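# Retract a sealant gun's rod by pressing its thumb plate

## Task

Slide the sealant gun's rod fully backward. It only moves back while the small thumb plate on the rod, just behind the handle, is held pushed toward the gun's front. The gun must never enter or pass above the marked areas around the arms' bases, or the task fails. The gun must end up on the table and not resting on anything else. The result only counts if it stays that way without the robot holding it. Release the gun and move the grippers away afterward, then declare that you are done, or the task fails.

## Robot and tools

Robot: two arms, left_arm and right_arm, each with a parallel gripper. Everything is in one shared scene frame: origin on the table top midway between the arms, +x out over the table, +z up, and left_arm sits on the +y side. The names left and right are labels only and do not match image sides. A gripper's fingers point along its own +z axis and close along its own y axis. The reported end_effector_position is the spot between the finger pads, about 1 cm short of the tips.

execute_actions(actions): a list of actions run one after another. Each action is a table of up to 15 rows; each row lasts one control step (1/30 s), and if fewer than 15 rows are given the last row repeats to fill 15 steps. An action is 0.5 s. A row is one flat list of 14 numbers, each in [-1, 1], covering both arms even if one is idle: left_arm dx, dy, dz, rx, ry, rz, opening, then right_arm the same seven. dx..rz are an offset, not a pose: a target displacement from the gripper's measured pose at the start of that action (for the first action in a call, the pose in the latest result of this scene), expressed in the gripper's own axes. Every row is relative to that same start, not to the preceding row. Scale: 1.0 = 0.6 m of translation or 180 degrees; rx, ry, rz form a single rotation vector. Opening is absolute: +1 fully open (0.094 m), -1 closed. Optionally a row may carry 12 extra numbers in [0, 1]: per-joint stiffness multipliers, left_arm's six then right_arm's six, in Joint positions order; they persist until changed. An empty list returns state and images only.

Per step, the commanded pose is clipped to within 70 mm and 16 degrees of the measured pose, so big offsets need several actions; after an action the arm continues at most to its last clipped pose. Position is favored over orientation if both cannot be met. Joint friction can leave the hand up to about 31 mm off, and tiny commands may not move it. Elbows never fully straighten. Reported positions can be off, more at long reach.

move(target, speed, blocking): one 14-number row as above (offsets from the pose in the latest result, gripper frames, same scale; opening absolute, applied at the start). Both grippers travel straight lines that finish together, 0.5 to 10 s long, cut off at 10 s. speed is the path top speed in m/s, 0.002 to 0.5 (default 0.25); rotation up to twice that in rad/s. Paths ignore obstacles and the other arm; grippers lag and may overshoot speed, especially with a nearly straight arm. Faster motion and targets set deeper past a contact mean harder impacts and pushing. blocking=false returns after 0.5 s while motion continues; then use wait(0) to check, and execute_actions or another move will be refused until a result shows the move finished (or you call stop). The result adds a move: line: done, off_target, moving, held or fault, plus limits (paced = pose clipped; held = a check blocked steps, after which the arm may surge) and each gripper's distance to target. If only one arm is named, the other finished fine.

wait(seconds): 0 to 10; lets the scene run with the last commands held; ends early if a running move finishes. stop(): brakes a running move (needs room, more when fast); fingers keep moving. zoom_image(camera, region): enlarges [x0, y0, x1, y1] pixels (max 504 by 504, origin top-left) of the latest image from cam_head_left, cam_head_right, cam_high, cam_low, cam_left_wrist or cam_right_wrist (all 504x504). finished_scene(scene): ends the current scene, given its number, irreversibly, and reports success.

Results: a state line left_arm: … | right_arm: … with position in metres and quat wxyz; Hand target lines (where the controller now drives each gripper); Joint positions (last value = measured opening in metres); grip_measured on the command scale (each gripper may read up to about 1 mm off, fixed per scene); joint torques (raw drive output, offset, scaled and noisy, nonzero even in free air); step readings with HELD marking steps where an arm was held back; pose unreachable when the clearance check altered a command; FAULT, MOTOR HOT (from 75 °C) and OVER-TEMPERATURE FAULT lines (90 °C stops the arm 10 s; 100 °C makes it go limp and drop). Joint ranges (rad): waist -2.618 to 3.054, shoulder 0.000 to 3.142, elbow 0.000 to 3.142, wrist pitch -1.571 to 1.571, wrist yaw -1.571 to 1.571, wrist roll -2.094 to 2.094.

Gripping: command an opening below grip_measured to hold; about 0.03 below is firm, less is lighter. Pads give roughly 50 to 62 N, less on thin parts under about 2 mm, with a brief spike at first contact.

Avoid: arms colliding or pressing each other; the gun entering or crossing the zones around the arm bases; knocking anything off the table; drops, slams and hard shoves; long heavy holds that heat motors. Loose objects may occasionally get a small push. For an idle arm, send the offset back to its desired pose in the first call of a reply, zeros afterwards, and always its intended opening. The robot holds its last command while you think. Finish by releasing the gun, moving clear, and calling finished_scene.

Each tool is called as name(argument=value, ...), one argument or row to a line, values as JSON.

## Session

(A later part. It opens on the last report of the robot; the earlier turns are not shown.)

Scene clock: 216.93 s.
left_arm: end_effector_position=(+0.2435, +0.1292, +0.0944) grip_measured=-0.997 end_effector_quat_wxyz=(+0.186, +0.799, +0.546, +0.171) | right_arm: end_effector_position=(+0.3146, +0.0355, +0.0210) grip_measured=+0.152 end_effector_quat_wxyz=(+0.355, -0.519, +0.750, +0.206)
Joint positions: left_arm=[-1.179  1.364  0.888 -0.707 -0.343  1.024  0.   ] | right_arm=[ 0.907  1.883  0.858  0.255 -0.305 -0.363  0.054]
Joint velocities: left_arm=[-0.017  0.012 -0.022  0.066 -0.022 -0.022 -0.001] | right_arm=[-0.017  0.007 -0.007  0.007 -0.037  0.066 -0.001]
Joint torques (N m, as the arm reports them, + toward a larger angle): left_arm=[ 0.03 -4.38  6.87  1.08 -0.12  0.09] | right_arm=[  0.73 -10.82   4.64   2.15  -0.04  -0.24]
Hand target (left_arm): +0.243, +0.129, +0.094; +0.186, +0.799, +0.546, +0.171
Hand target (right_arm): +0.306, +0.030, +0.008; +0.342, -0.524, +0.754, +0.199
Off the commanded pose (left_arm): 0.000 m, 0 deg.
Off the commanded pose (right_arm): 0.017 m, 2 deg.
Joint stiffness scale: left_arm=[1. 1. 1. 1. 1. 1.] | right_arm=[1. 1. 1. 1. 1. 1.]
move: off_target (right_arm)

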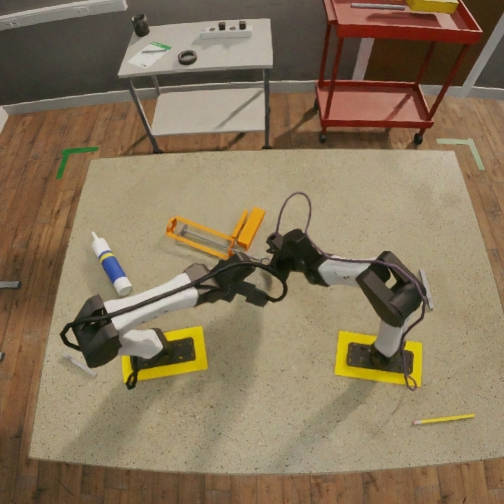

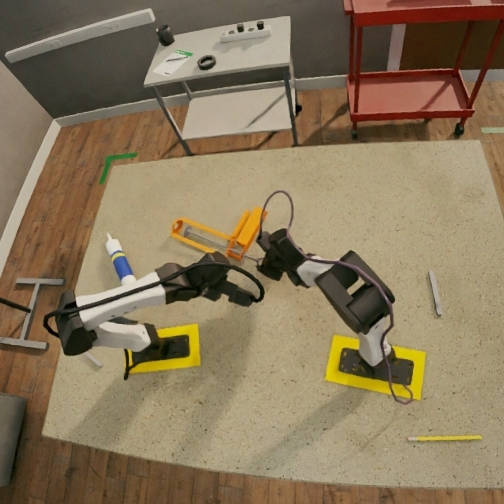

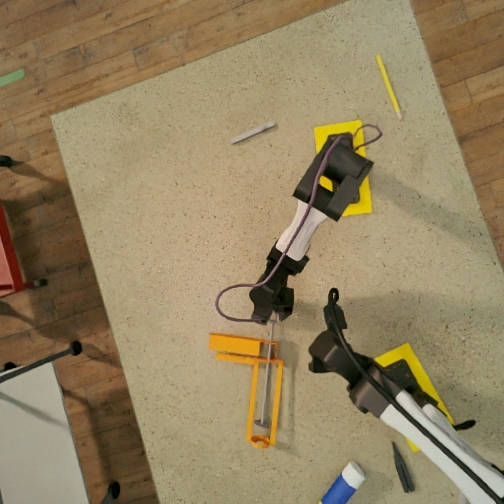

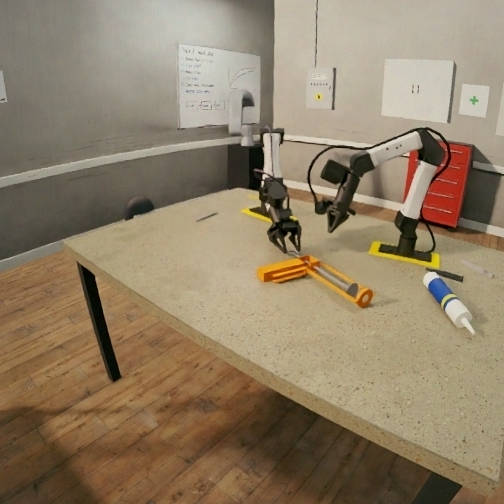

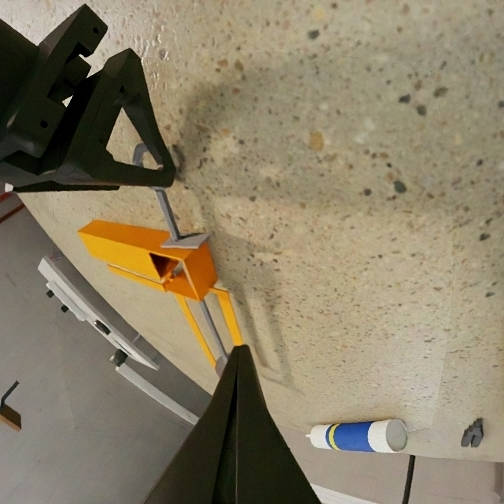

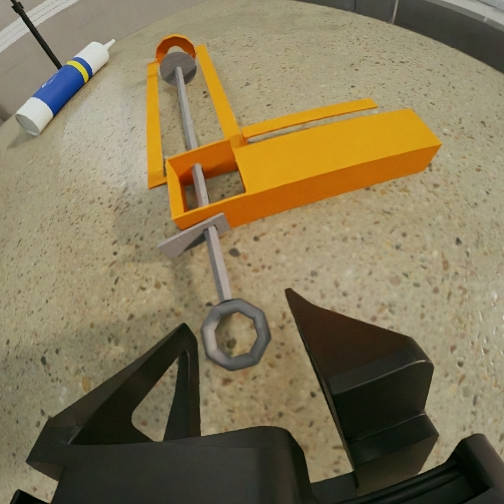

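execute_actions(
  actions=[
    [[0,0,0,0,0,0,-1,0,0,0,0,0,0,-0.2]],
    [[0,0,0,0,0,0,-1,0,0,0,0,0,0,-0.45]],
  ],
)

Scene clock: 221.60 s.
left_arm: end_effector_position=(+0.2435, +0.1292, +0.0944) grip_measured=-0.997 end_effector_quat_wxyz=(+0.186, +0.799, +0.546, +0.171) | right_arm: end_effector_position=(+0.3116, +0.0377, +0.0217) grip_measured=-0.448 end_effector_quat_wxyz=(+0.353, -0.522, +0.747, +0.214)
Joint positions: left_arm=[-1.179  1.364  0.888 -0.707 -0.343  1.024  0.   ] | right_arm=[ 0.908  1.883  0.858  0.255 -0.323 -0.363  0.026]
Joint velocities: left_arm=[ 0.002 -0.002 -0.007 -0.022 -0.007 -0.022  0.   ] | right_arm=[ 0.002 -0.002 -0.002 -0.007 -0.037 -0.007 -0.   ]
Joint torques (N m, as the arm reports them, + toward a larger angle): left_arm=[ 0.04 -4.38  6.86  1.08 -0.12  0.08] | right_arm=[ -0.06 -11.73   6.98   2.06   0.01  -0.16]
Hand target (left_arm): +0.243, +0.129, +0.094; +0.186, +0.799, +0.546, +0.171
Hand target (right_arm): +0.313, +0.036, +0.021; +0.354, -0.520, +0.749, +0.209
Off the commanded pose (left_arm): 0.000 m, 0 deg.
Off the commanded pose (right_arm): 0.002 m, 1 deg.
Joint stiffness scale: left_arm=[1. 1. 1. 1. 1. 1.] | right_arm=[1. 1. 1. 1. 1. 1.]
Step readings (end_effector_position; steps 1 to 15: 1st action; 16 to 30: 2nd action):
0: left_arm (+0.2435, +0.1292, +0.0944) | right_arm (+0.3148, +0.0353, +0.0210)
1: left_arm (+0.2435, +0.1292, +0.0944) | right_arm (+0.3147, +0.0354, +0.0210)
2: left_arm (+0.2435, +0.1292, +0.0944) | right_arm (+0.3138, +0.0361, +0.0211)
4: left_arm (+0.2435, +0.1292, +0.0944) | right_arm (+0.3134, +0.0364, +0.0212)
8: left_arm (+0.2435, +0.1292, +0.0944) | right_arm (+0.3133, +0.0364, +0.0213)
15: left_arm (+0.2435, +0.1292, +0.0944) | right_arm (+0.3133, +0.0364, +0.0213)
16: left_arm (+0.2435, +0.1292, +0.0944) | right_arm (+0.3125, +0.0370, +0.0215)
17: left_arm (+0.2435, +0.1292, +0.0944) | right_arm (+0.3121, +0.0374, +0.0215)
19: left_arm (+0.2435, +0.1292, +0.0944) | right_arm (+0.3117, +0.0377, +0.0217)
23: left_arm (+0.2435, +0.1292, +0.0944) | right_arm (+0.3116, +0.0377, +0.0217)
30: end_effector_position above

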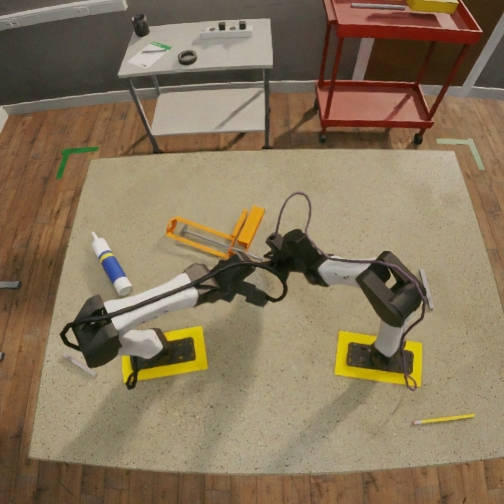

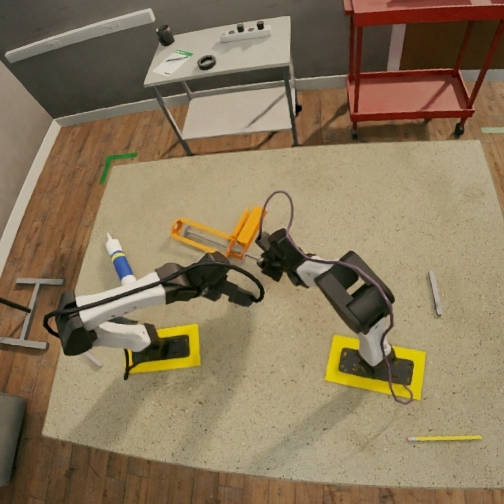

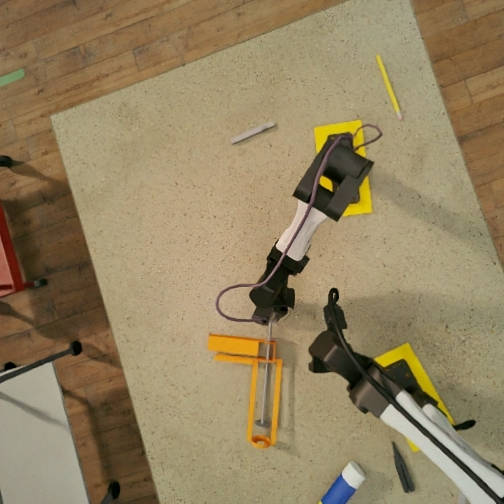

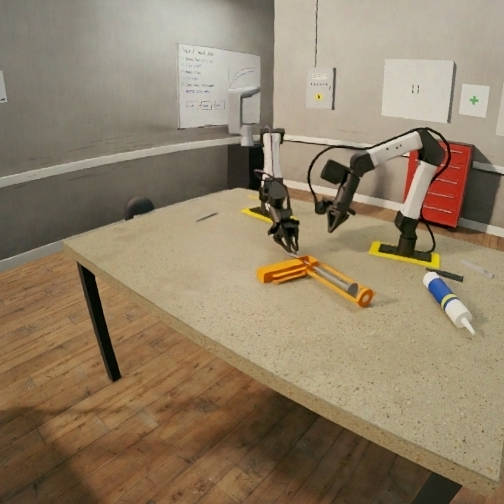

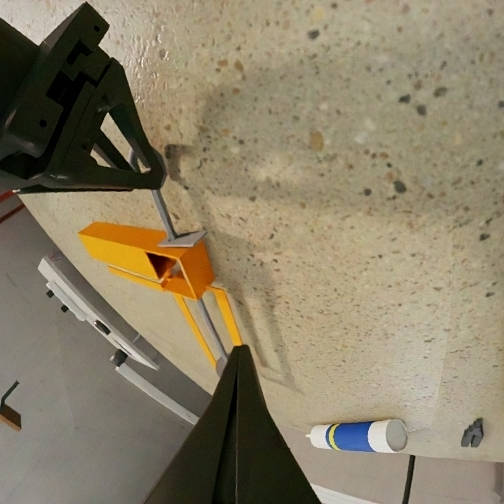

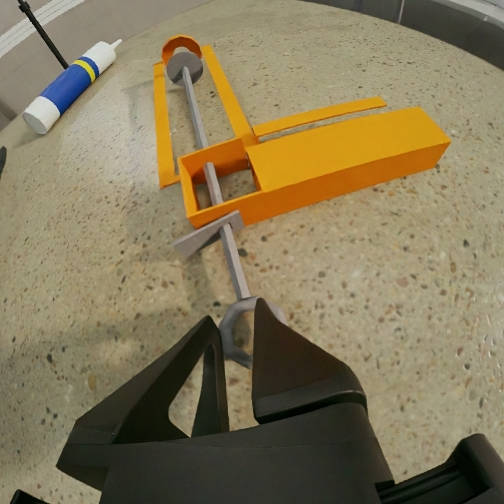

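execute_actions(
  actions=[
    [[0,0,0,0,0,0,-1,0,0,0,0,0,0,0.1]],
    [[0,0,0,0,0,0,-1,0.03,-0.004,0.026,0,0,0,0.1]],
    [[0,0,0,0,0,0,-1,0.02,0,0.017,0,0,0,0.1]],
  ],
)

Scene clock: 230.43 s.
left_arm: end_effector_position=(+0.2435, +0.1292, +0.0944) grip_measured=-0.997 end_effector_quat_wxyz=(+0.186, +0.799, +0.546, +0.171) | right_arm: end_effector_position=(+0.3220, +0.0457, +0.0100) grip_measured=+0.098 end_effector_quat_wxyz=(+0.376, -0.519, +0.737, +0.216)
Joint positions: left_arm=[-1.179  1.364  0.888 -0.707 -0.343  1.024  0.   ] | right_arm=[ 0.906  1.961  0.858  0.384 -0.325 -0.363  0.052]
Joint velocities: left_arm=[-0.017 -0.002  0.007 -0.051  0.022 -0.081  0.   ] | right_arm=[-0.002 -0.002  0.002  0.037  0.022 -0.051  0.   ]
Joint torques (N m, as the arm reports them, + toward a larger angle): left_arm=[ 0.03 -4.37  6.85  1.08 -0.12  0.08] | right_arm=[-0.32 -9.53  5.75  2.21 -0.08 -0.18]
Hand target (left_arm): +0.243, +0.129, +0.094; +0.186, +0.799, +0.546, +0.171
Hand target (right_arm): +0.319, +0.041, -0.004; +0.363, -0.520, +0.742, +0.215
Off the commanded pose (left_arm): 0.000 m, 0 deg.
Off the commanded pose (right_arm): 0.015 m, 2 deg.
Joint stiffness scale: left_arm=[1. 1. 1. 1. 1. 1.] | right_arm=[1. 1. 1. 1. 1. 1.]
Step readings (end_effector_position; steps 1 to 15: 1st action; 16 to 30: 2nd action; 31 to 45: 3rd action):
0: left_arm (+0.2435, +0.1292, +0.0944) | right_arm (+0.3116, +0.0377, +0.0217)
1: left_arm (+0.2435, +0.1292, +0.0944) | right_arm (+0.3116, +0.0377, +0.0217)
2: left_arm (+0.2435, +0.1292, +0.0944) | right_arm (+0.3116, +0.0377, +0.0217)
4: left_arm (+0.2435, +0.1292, +0.0944) | right_arm (+0.3116, +0.0377, +0.0217)
8: left_arm (+0.2435, +0.1292, +0.0944) | right_arm (+0.3116, +0.0377, +0.0217)
15: left_arm (+0.2435, +0.1292, +0.0944) | right_arm (+0.3116, +0.0377, +0.0217)
16: left_arm (+0.2435, +0.1292, +0.0944) | right_arm (+0.3124, +0.0385, +0.0213)
17: left_arm (+0.2435, +0.1292, +0.0944) | right_arm (+0.3141, +0.0400, +0.0203)
19: left_arm (+0.2435, +0.1292, +0.0944) | right_arm (+0.3151, +0.0407, +0.0147)
23: left_arm (+0.2435, +0.1292, +0.0944) | right_arm (+0.3158, +0.0401, +0.0084)
30: left_arm (+0.2435, +0.1292, +0.0944) | right_arm (+0.3178, +0.0419, +0.0113)
31: left_arm (+0.2435, +0.1292, +0.0944) | right_arm (+0.3185, +0.0425, +0.0115)
32: left_arm (+0.2435, +0.1292, +0.0944) | right_arm (+0.3195, +0.0433, +0.0113)
34: left_arm (+0.2435, +0.1292, +0.0944) | right_arm (+0.3202, +0.0440, +0.0092)
38: left_arm (+0.2435, +0.1292, +0.0944) | right_arm (+0.3211, +0.0449, +0.0087)
45: end_effector_position above

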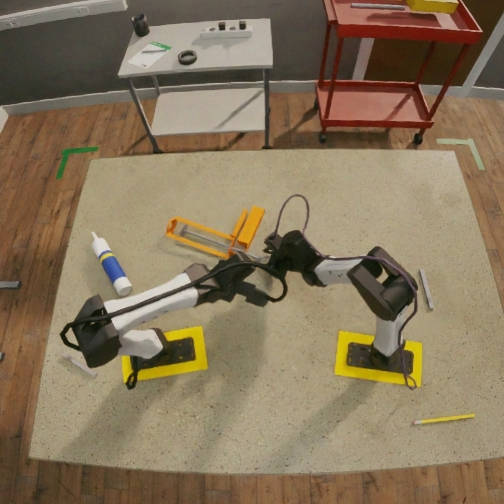

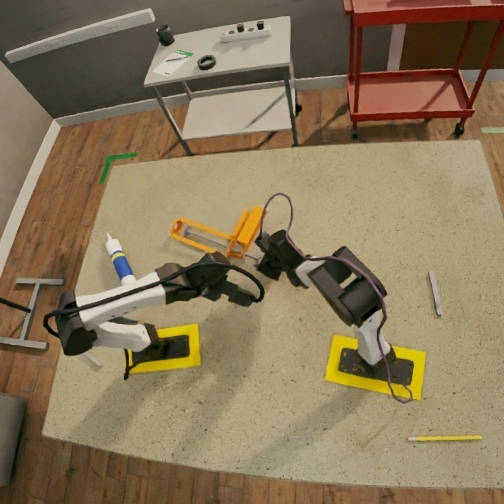

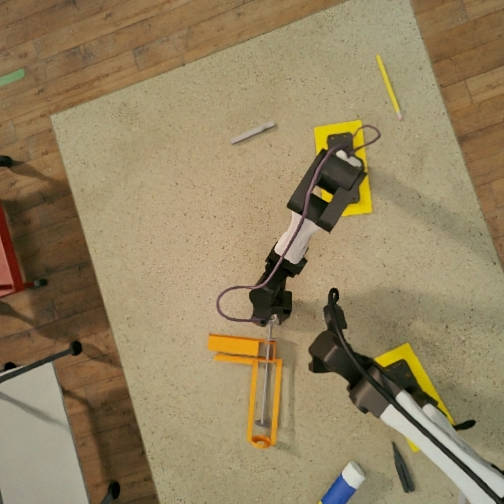

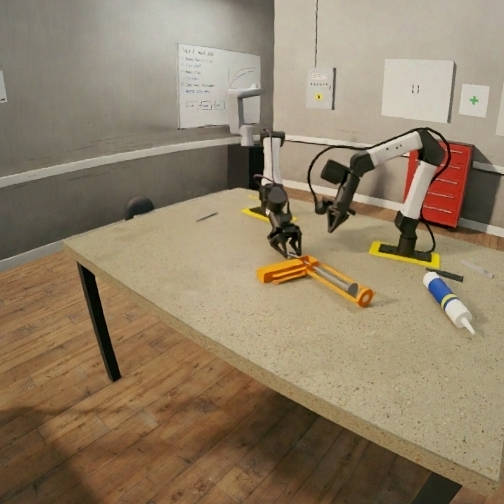

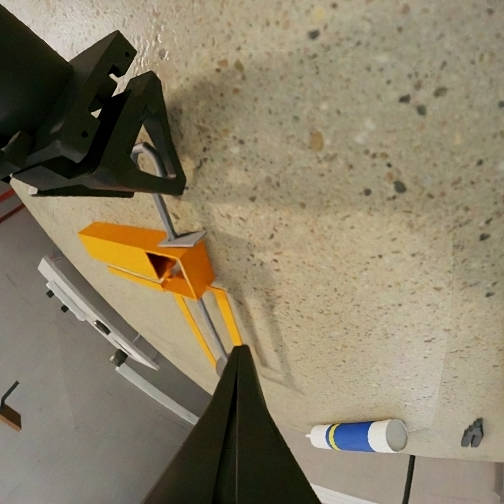

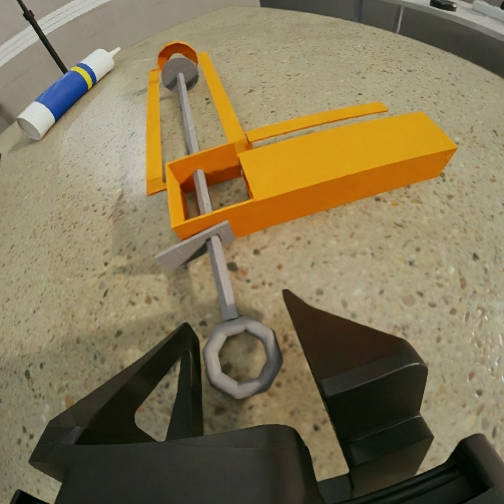

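Now close.

execute_actions(
  actions=[
    [[0,0,0,0,0,0,-1,0,0,0,0,0,0,-0.15]],
    [[0,0,0,0,0,0,-1,0,0,0,0,0,0,-0.4]],
  ],
)

Scene clock: 235.63 s.
left_arm: end_effector_position=(+0.2435, +0.1292, +0.0944) grip_measured=-0.997 end_effector_quat_wxyz=(+0.186, +0.799, +0.546, +0.171) | right_arm: end_effector_position=(+0.3215, +0.0462, +0.0104) grip_measured=-0.259 end_effector_quat_wxyz=(+0.376, -0.521, +0.735, +0.218)
Joint positions: left_arm=[-1.179  1.364  0.888 -0.707 -0.343  1.024  0.   ] | right_arm=[ 0.906  1.961  0.858  0.385 -0.329 -0.366  0.035]
Joint velocities: left_arm=[-0.012 -0.022  0.007 -0.007 -0.022  0.022 -0.   ] | right_arm=[-0.017 -0.022  0.007 -0.022  0.051 -0.066  0.   ]
Joint torques (N m, as the arm reports them, + toward a larger angle): left_arm=[ 0.02 -4.37  6.86  1.08 -0.12  0.08] | right_arm=[ -0.01 -12.26   6.64   2.13  -0.07  -0.13]
Hand target (left_arm): +0.243, +0.129, +0.094; +0.186, +0.799, +0.546, +0.171
Hand target (right_arm): +0.322, +0.046, +0.010; +0.376, -0.520, +0.736, +0.218
Off the commanded pose (left_arm): 0.000 m, 0 deg.
Off the commanded pose (right_arm): 0.000 m, 0 deg.
Joint stiffness scale: left_arm=[1. 1. 1. 1. 1. 1.] | right_arm=[1. 1. 1. 1. 1. 1.]
Step readings (end_effector_position; steps 1 to 15: 1st action; 16 to 30: 2nd action):
0: left_arm (+0.2435, +0.1292, +0.0944) | right_arm (+0.3221, +0.0458, +0.0103)
1: left_arm (+0.2435, +0.1292, +0.0944) | right_arm (+0.3221, +0.0458, +0.0103)
2: left_arm (+0.2435, +0.1292, +0.0944) | right_arm (+0.3221, +0.0459, +0.0103)
4: left_arm (+0.2435, +0.1292, +0.0944) | right_arm (+0.3218, +0.0461, +0.0104)
8: left_arm (+0.2435, +0.1292, +0.0944) | right_arm (+0.3217, +0.0461, +0.0104)
15: left_arm (+0.2435, +0.1292, +0.0944) | right_arm (+0.3217, +0.0461, +0.0104)
16: left_arm (+0.2435, +0.1292, +0.0944) | right_arm (+0.3215, +0.0462, +0.0104)
17: left_arm (+0.2435, +0.1292, +0.0944) | right_arm (+0.3215, +0.0462, +0.0104)
19: left_arm (+0.2435, +0.1292, +0.0944) | right_arm (+0.3215, +0.0462, +0.0104)
23: left_arm (+0.2435, +0.1292, +0.0944) | right_arm (+0.3215, +0.0462, +0.0104)
30: end_effector_position above

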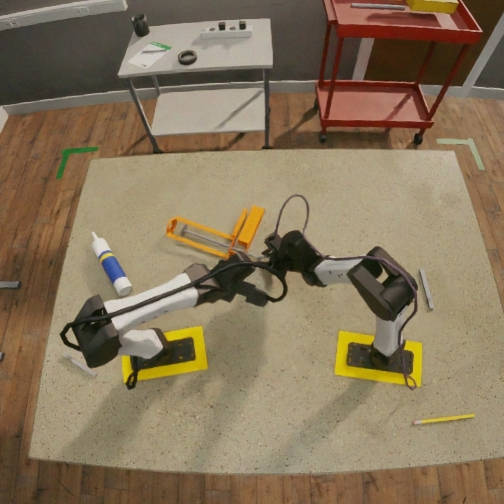

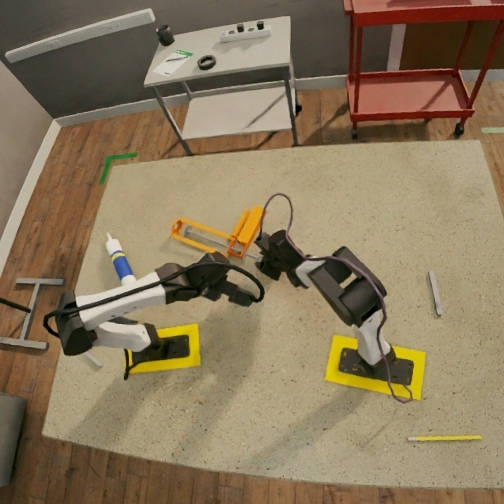

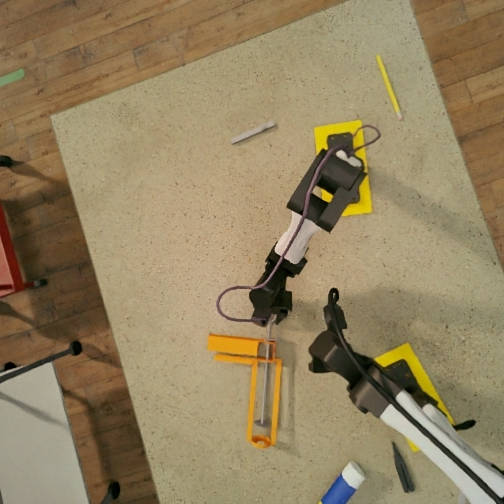

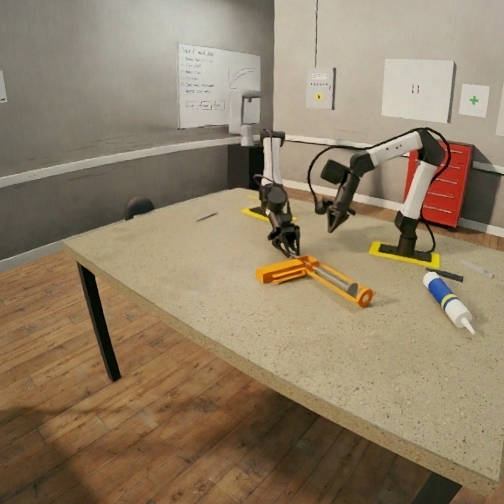

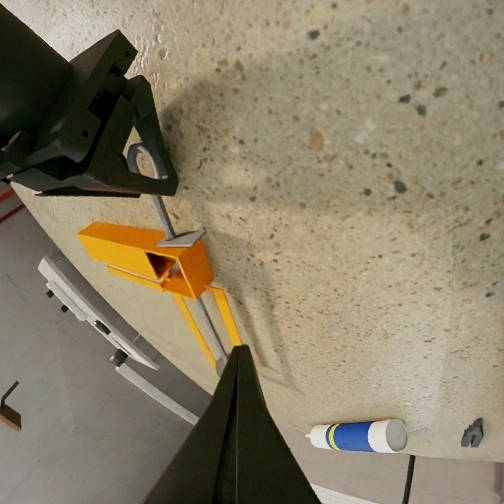

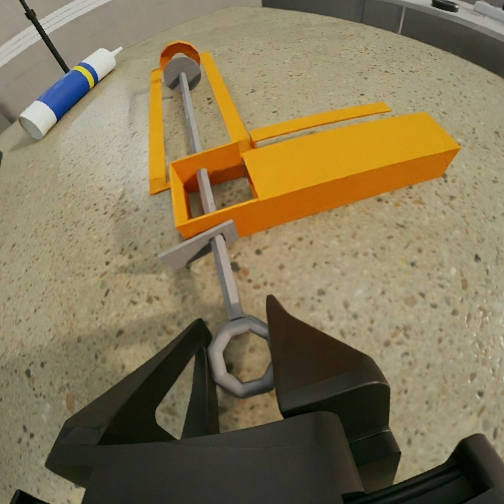

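move(
  target=[-0.017,0.0275,0.1075,-0.117,-0.022,-0.008,-1,0,0,0,0,0,0,-0.31],
  speed=0.1,
)

Scene clock: 266.90 s.
left_arm: end_effector_position=(+0.2794, +0.1003, +0.0521) grip_measured=-0.997 end_effector_quat_wxyz=(+0.357, +0.752, +0.506, +0.228) | right_arm: end_effector_position=(+0.3215, +0.0462, +0.0104) grip_measured=-0.259 end_effector_quat_wxyz=(+0.376, -0.521, +0.735, +0.218)
Joint positions: left_arm=[-1.179  1.444  0.513  0.148 -0.431  1.153  0.   ] | right_arm=[ 0.906  1.961  0.858  0.385 -0.329 -0.367  0.035]
Joint velocities: left_arm=[-0.002 -0.007 -0.012 -0.066 -0.051  0.007 -0.001] | right_arm=[ 0.007  0.007  0.007 -0.037 -0.066 -0.051 -0.001]
Joint torques (N m, as the arm reports them, + toward a larger angle): left_arm=[ 0.96 -3.63  4.92  1.86 -0.23  0.15] | right_arm=[  0.01 -12.25   6.65   2.12  -0.08  -0.15]
Hand target (left_arm): +0.282, +0.108, +0.046; +0.350, +0.749, +0.510, +0.236
Hand target (right_arm): +0.321, +0.046, +0.010; +0.376, -0.521, +0.735, +0.218
Off the commanded pose (left_arm): 0.011 m, 1 deg.
Off the commanded pose (right_arm): 0.000 m, 0 deg.
Joint stiffness scale: left_arm=[1. 1. 1. 1. 1. 1.] | right_arm=[1. 1. 1. 1. 1. 1.]
move: off_target (left_arm)

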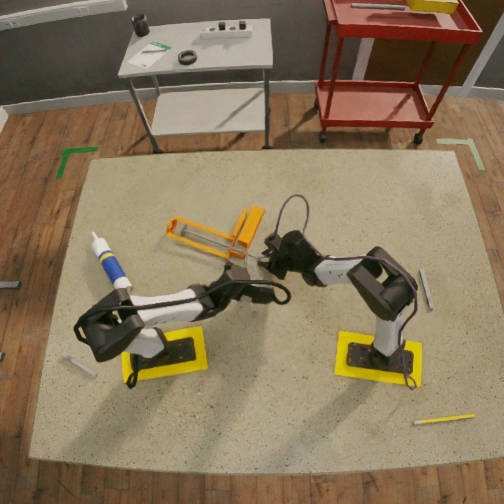

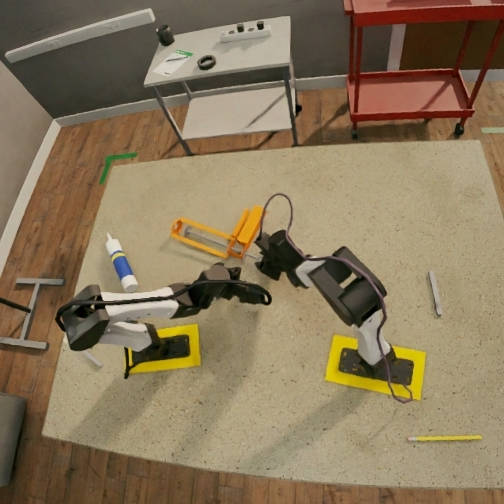

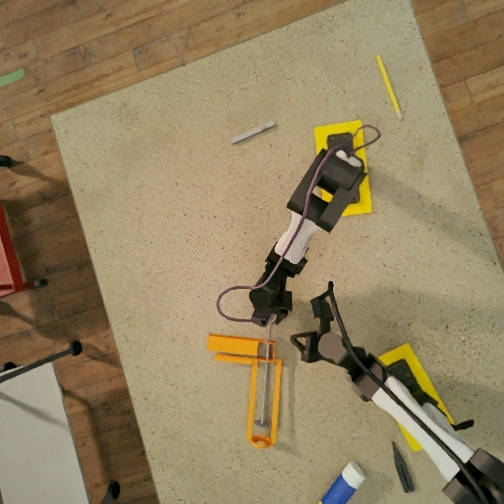

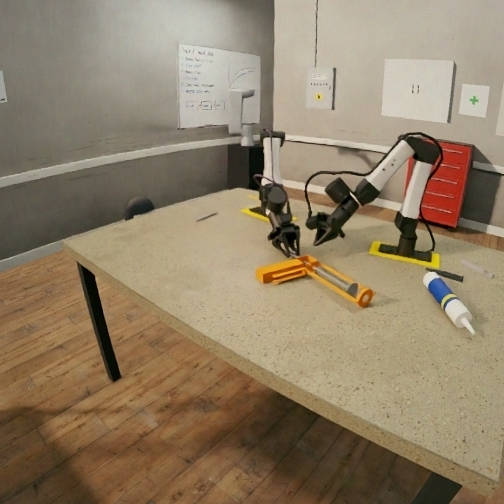

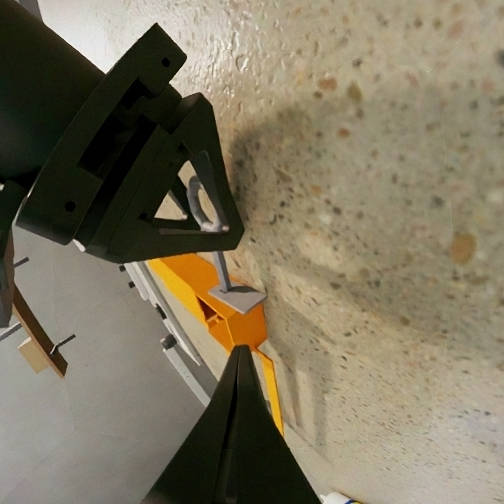

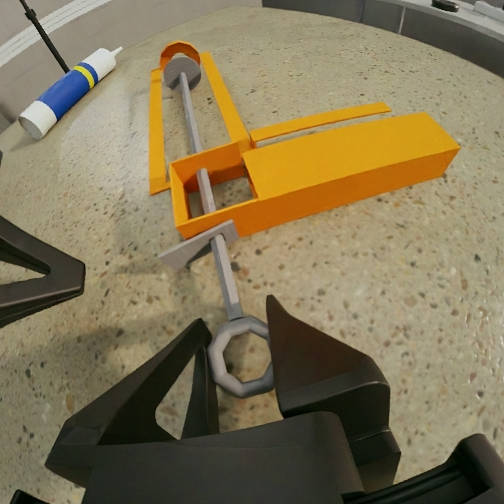

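zoom_image(
  camera="cam_high",
  region=[230, 280, 350, 380],
)

Region (230, 280, 350, 380) of cam_high's 504x504 image, scaled by 4.200, with more detail than that image has.

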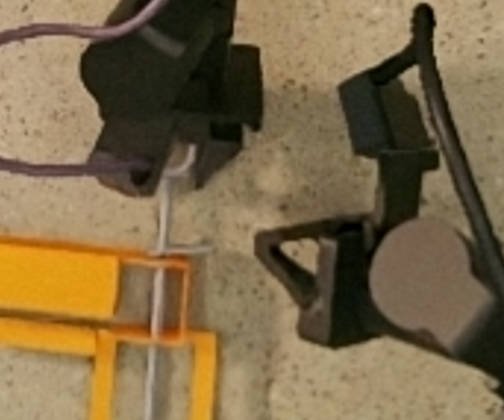

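move(
  target=[0,0,0,0,0,-0.96,-1,0,0,0,0,0,0,-0.31],
  speed=0.5,
)

zoom_image(
  camera="cam_high",
  region=[230, 280, 350, 380],
)

Scene clock: 286.73 s.
left_arm: end_effector_position=(+0.2795, +0.1000, +0.0524) grip_measured=-0.997 end_effector_quat_wxyz=(+0.251, -0.454, +0.783, -0.341) | right_arm: end_effector_position=(+0.3215, +0.0462, +0.0104) grip_measured=-0.259 end_effector_quat_wxyz=(+0.376, -0.521, +0.735, +0.218)
Joint positions: left_arm=[-1.179  1.444  0.513  0.149 -0.431 -1.855  0.   ] | right_arm=[ 0.906  1.961  0.858  0.385 -0.329 -0.367  0.035]
Joint velocities: left_arm=[ 0.002  0.017  0.002 -0.007  0.022 -0.007 -0.001] | right_arm=[-0.012  0.012  0.012 -0.022 -0.051  0.007  0.   ]
Joint torques (N m, as the arm reports them, + toward a larger angle): left_arm=[ 0.04 -4.5   6.23  1.56 -0.24  0.07] | right_arm=[  0.02 -12.25   6.66   2.13  -0.08  -0.16]
Hand target (left_arm): +0.279, +0.100, +0.052; +0.250, -0.457, +0.782, -0.342
Hand target (right_arm): +0.321, +0.046, +0.010; +0.376, -0.521, +0.735, +0.218
Off the commanded pose (left_arm): 0.000 m, 0 deg.
Off the commanded pose (right_arm): 0.000 m, 0 deg.
Joint stiffness scale: left_arm=[1. 1. 1. 1. 1. 1.] | right_arm=[1. 1. 1. 1. 1. 1.]
move: done

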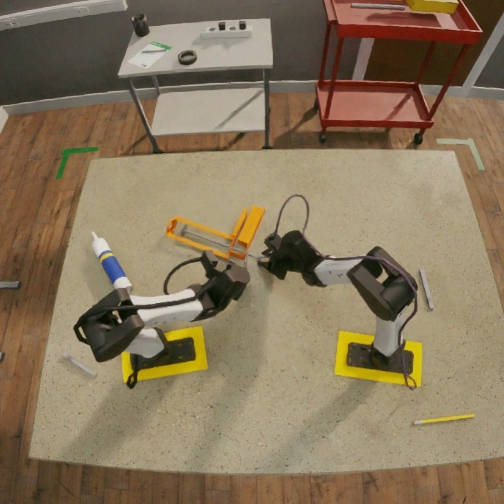

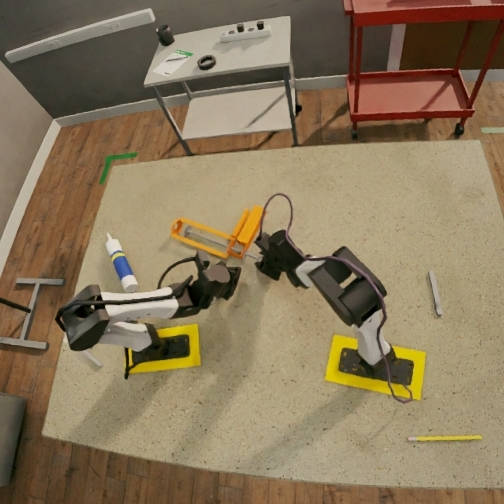

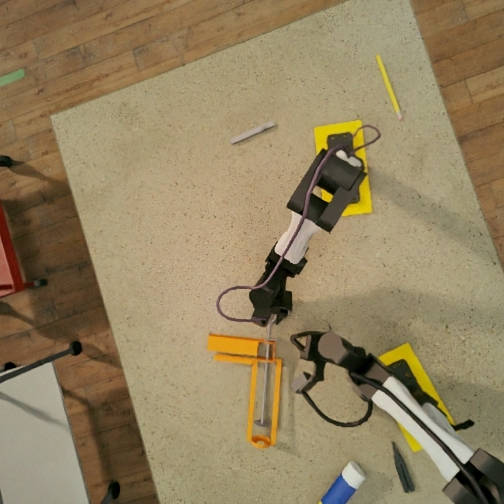

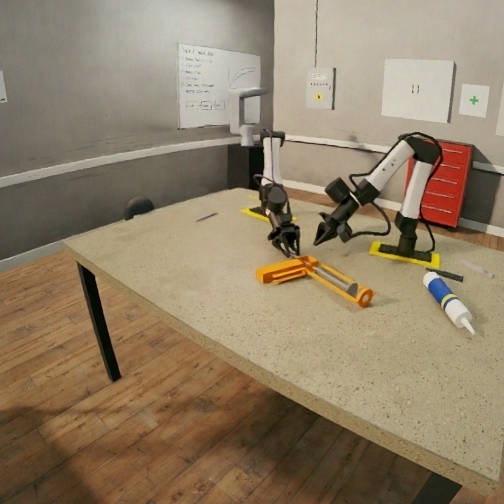

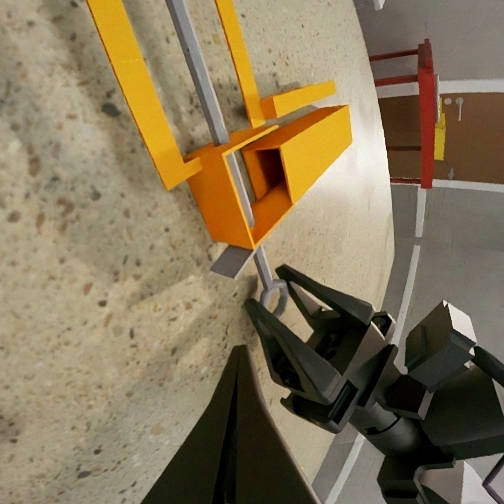

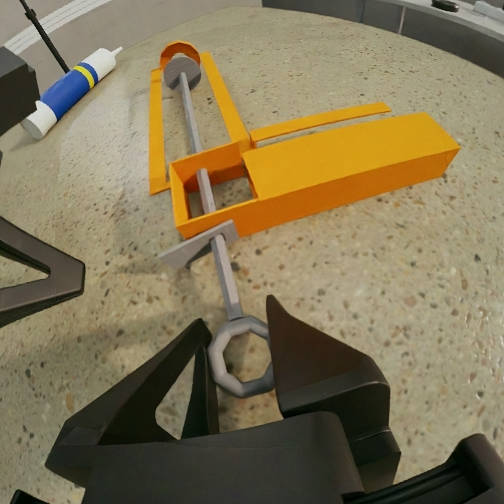

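Region (230, 280, 350, 380) of cam_high's 504x504 image, scaled by 4.200, with more detail than that image has.

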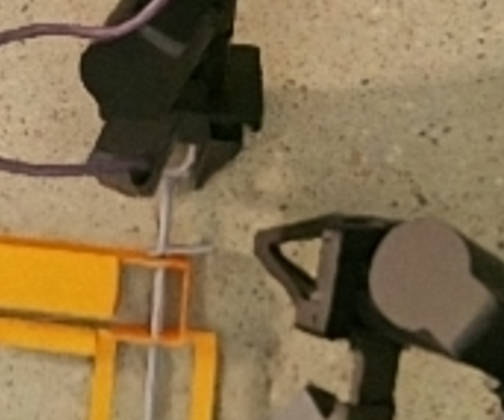

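move(
  target=[0,0.0115,0.075,0,0,0,-1,0,0,0,0,0,0,-0.31],
  speed=0.06,
)

zoom_image(
  camera="cam_high",
  region=[230, 280, 350, 380],
)

Scene clock: 299.80 s.
left_arm: end_effector_position=(+0.2975, +0.0965, +0.0114) grip_measured=-0.997 end_effector_quat_wxyz=(+0.251, -0.453, +0.791, -0.326) | right_arm: end_effector_position=(+0.3215, +0.0462, +0.0104) grip_measured=-0.259 end_effector_quat_wxyz=(+0.376, -0.521, +0.735, +0.218)
Joint positions: left_arm=[-1.126  1.658  0.513  0.347 -0.394 -1.812  0.   ] | right_arm=[ 0.906  1.961  0.858  0.385 -0.329 -0.367  0.035]
Joint velocities: left_arm=[-0.027  0.017 -0.002  0.051  0.037 -0.022 -0.   ] | right_arm=[ 0.012 -0.007 -0.002  0.066 -0.022 -0.051 -0.   ]
Joint torques (N m, as the arm reports them, + toward a larger angle): left_arm=[ 0.79 -4.74  7.26  1.71 -0.12  0.2 ] | right_arm=[  0.03 -12.28   6.64   2.12  -0.09  -0.16]
Hand target (left_arm): +0.307, +0.089, +0.019; +0.251, -0.454, +0.783, -0.341
Hand target (right_arm): +0.321, +0.046, +0.010; +0.376, -0.521, +0.735, +0.218
Off the commanded pose (left_arm): 0.014 m, 2 deg.
Off the commanded pose (right_arm): 0.000 m, 0 deg.
Joint stiffness scale: left_arm=[1. 1. 1. 1. 1. 1.] | right_arm=[1. 1. 1. 1. 1. 1.]
move: off_target (left_arm)

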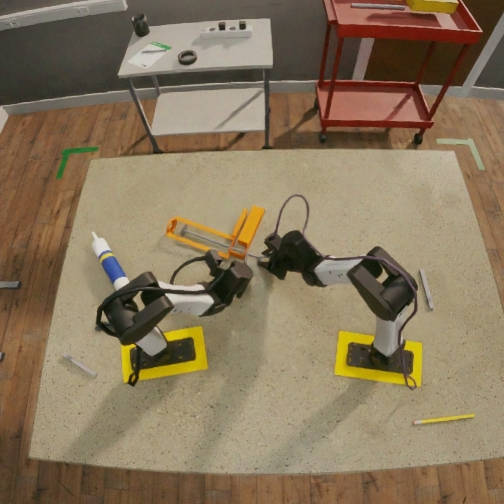

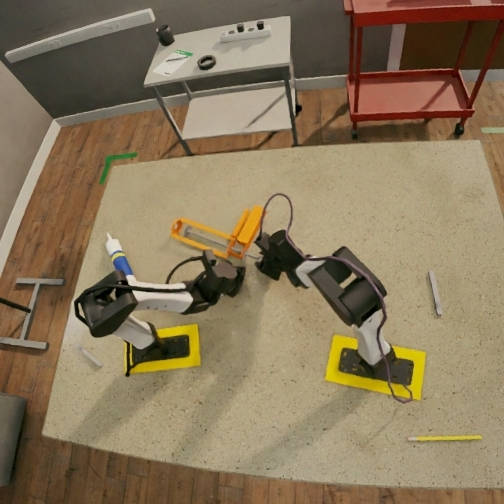

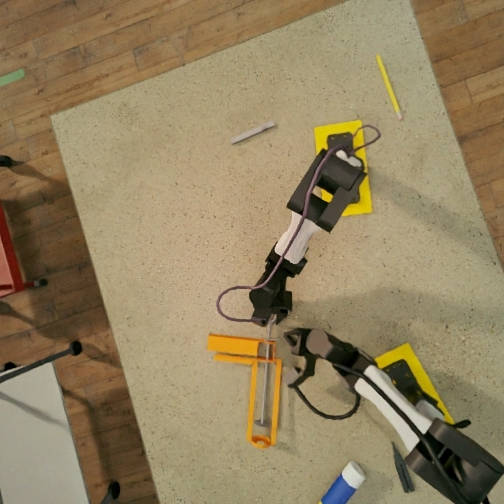

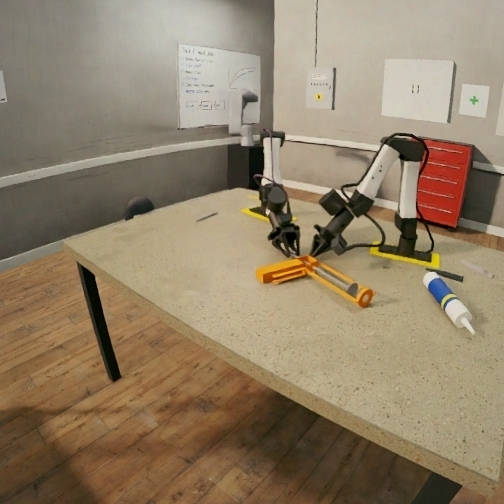

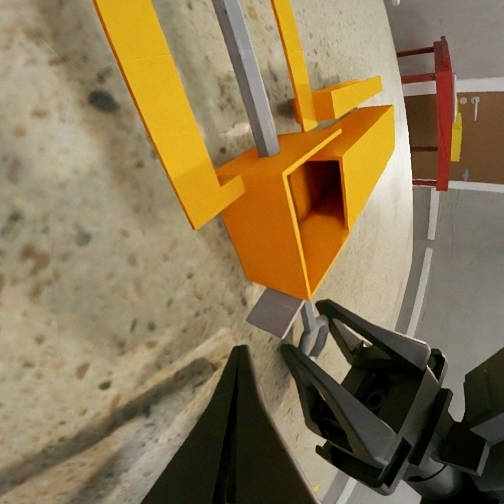

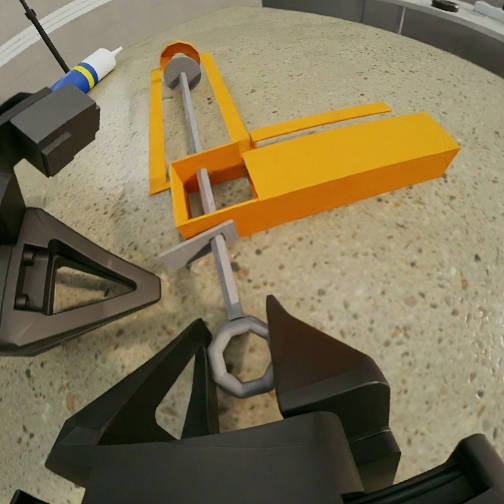

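Region (230, 280, 350, 380) of cam_high's 504x504 image, scaled by 4.200, with more detail than that image has.

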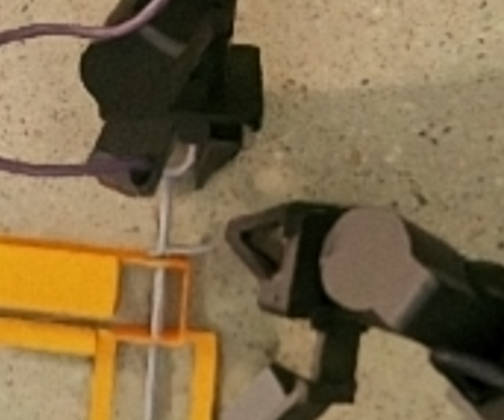

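move(
  target=[-0.003,-0.052,0.029,0,0,0,-1,0,0,0,0,0,0,-0.31],
  speed=0.04,
)

zoom_image(
  camera="cam_high",
  region=[230, 280, 350, 380],
)

Scene clock: 311.33 s.
left_arm: end_effector_position=(+0.3212, +0.0815, +0.0220) grip_measured=-0.997 end_effector_quat_wxyz=(+0.250, -0.451, +0.791, -0.329) | right_arm: end_effector_position=(+0.3215, +0.0462, +0.0104) grip_measured=-0.259 end_effector_quat_wxyz=(+0.376, -0.521, +0.735, +0.218)
Joint positions: left_arm=[-1.087  1.704  0.624  0.298 -0.362 -1.777  0.   ] | right_arm=[ 0.906  1.961  0.858  0.385 -0.329 -0.367  0.035]
Joint velocities: left_arm=[-0.002  0.012 -0.017 -0.007 -0.007  0.022  0.   ] | right_arm=[-0.007 -0.012 -0.007 -0.007 -0.066 -0.081 -0.001]
Joint torques (N m, as the arm reports them, + toward a larger angle): left_arm=[ 0.85 -5.43  7.44  1.49 -0.17  0.23] | right_arm=[  0.03 -12.24   6.65   2.13  -0.08  -0.16]
Hand target (left_arm): +0.327, +0.081, +0.023; +0.250, -0.453, +0.791, -0.327
Hand target (right_arm): +0.321, +0.046, +0.010; +0.376, -0.521, +0.735, +0.218
Off the commanded pose (left_arm): 0.007 m, 0 deg.
Off the commanded pose (right_arm): 0.000 m, 0 deg.
Joint stiffness scale: left_arm=[1. 1. 1. 1. 1. 1.] | right_arm=[1. 1. 1. 1. 1. 1.]
move: done

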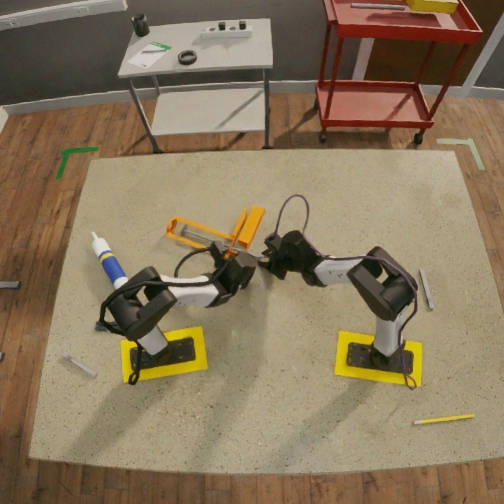

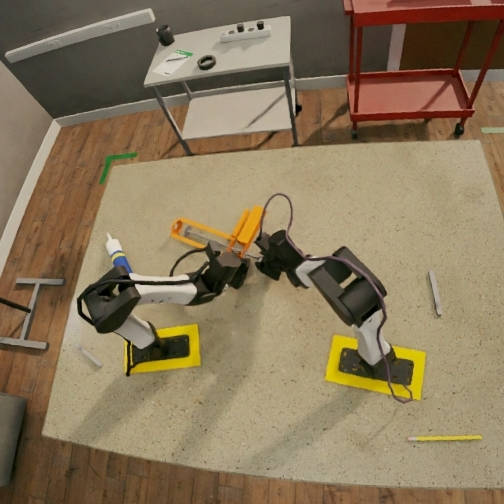

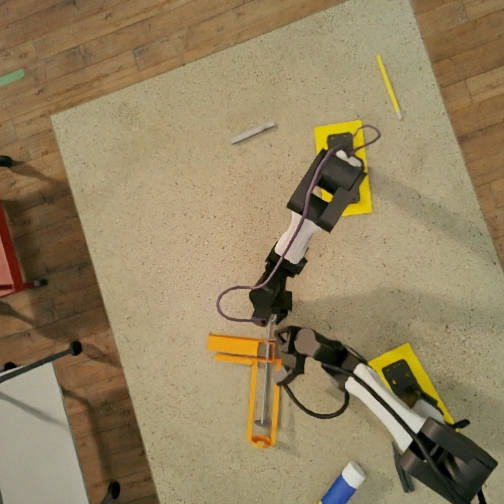

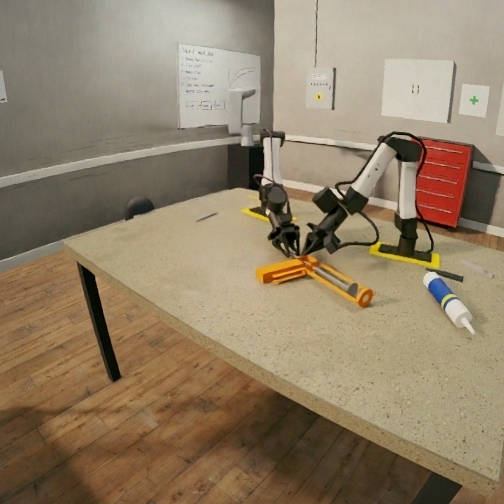

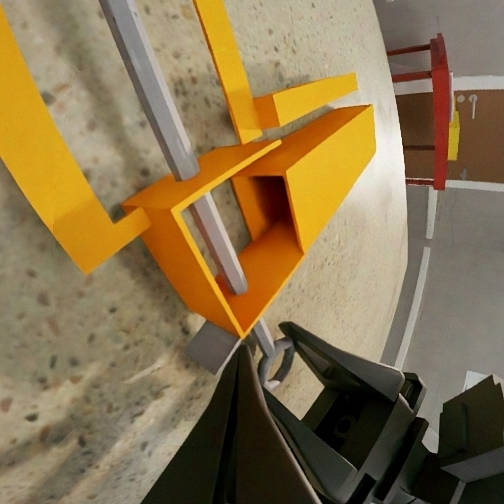

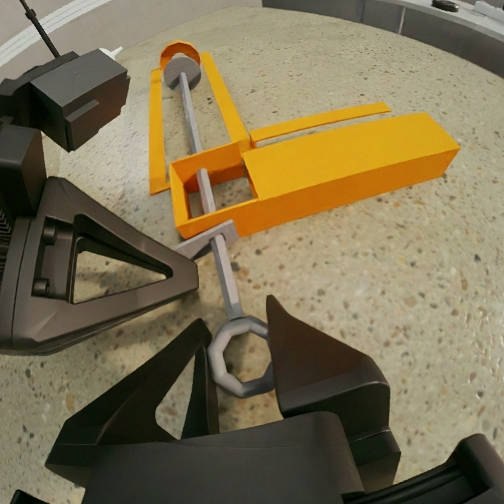

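Region (230, 280, 350, 380) of cam_high's 504x504 image, scaled by 4.200, with more detail than that image has.

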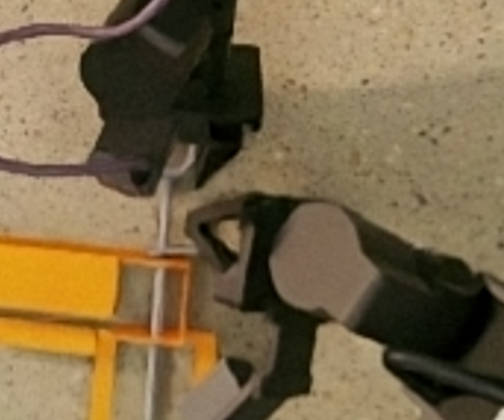

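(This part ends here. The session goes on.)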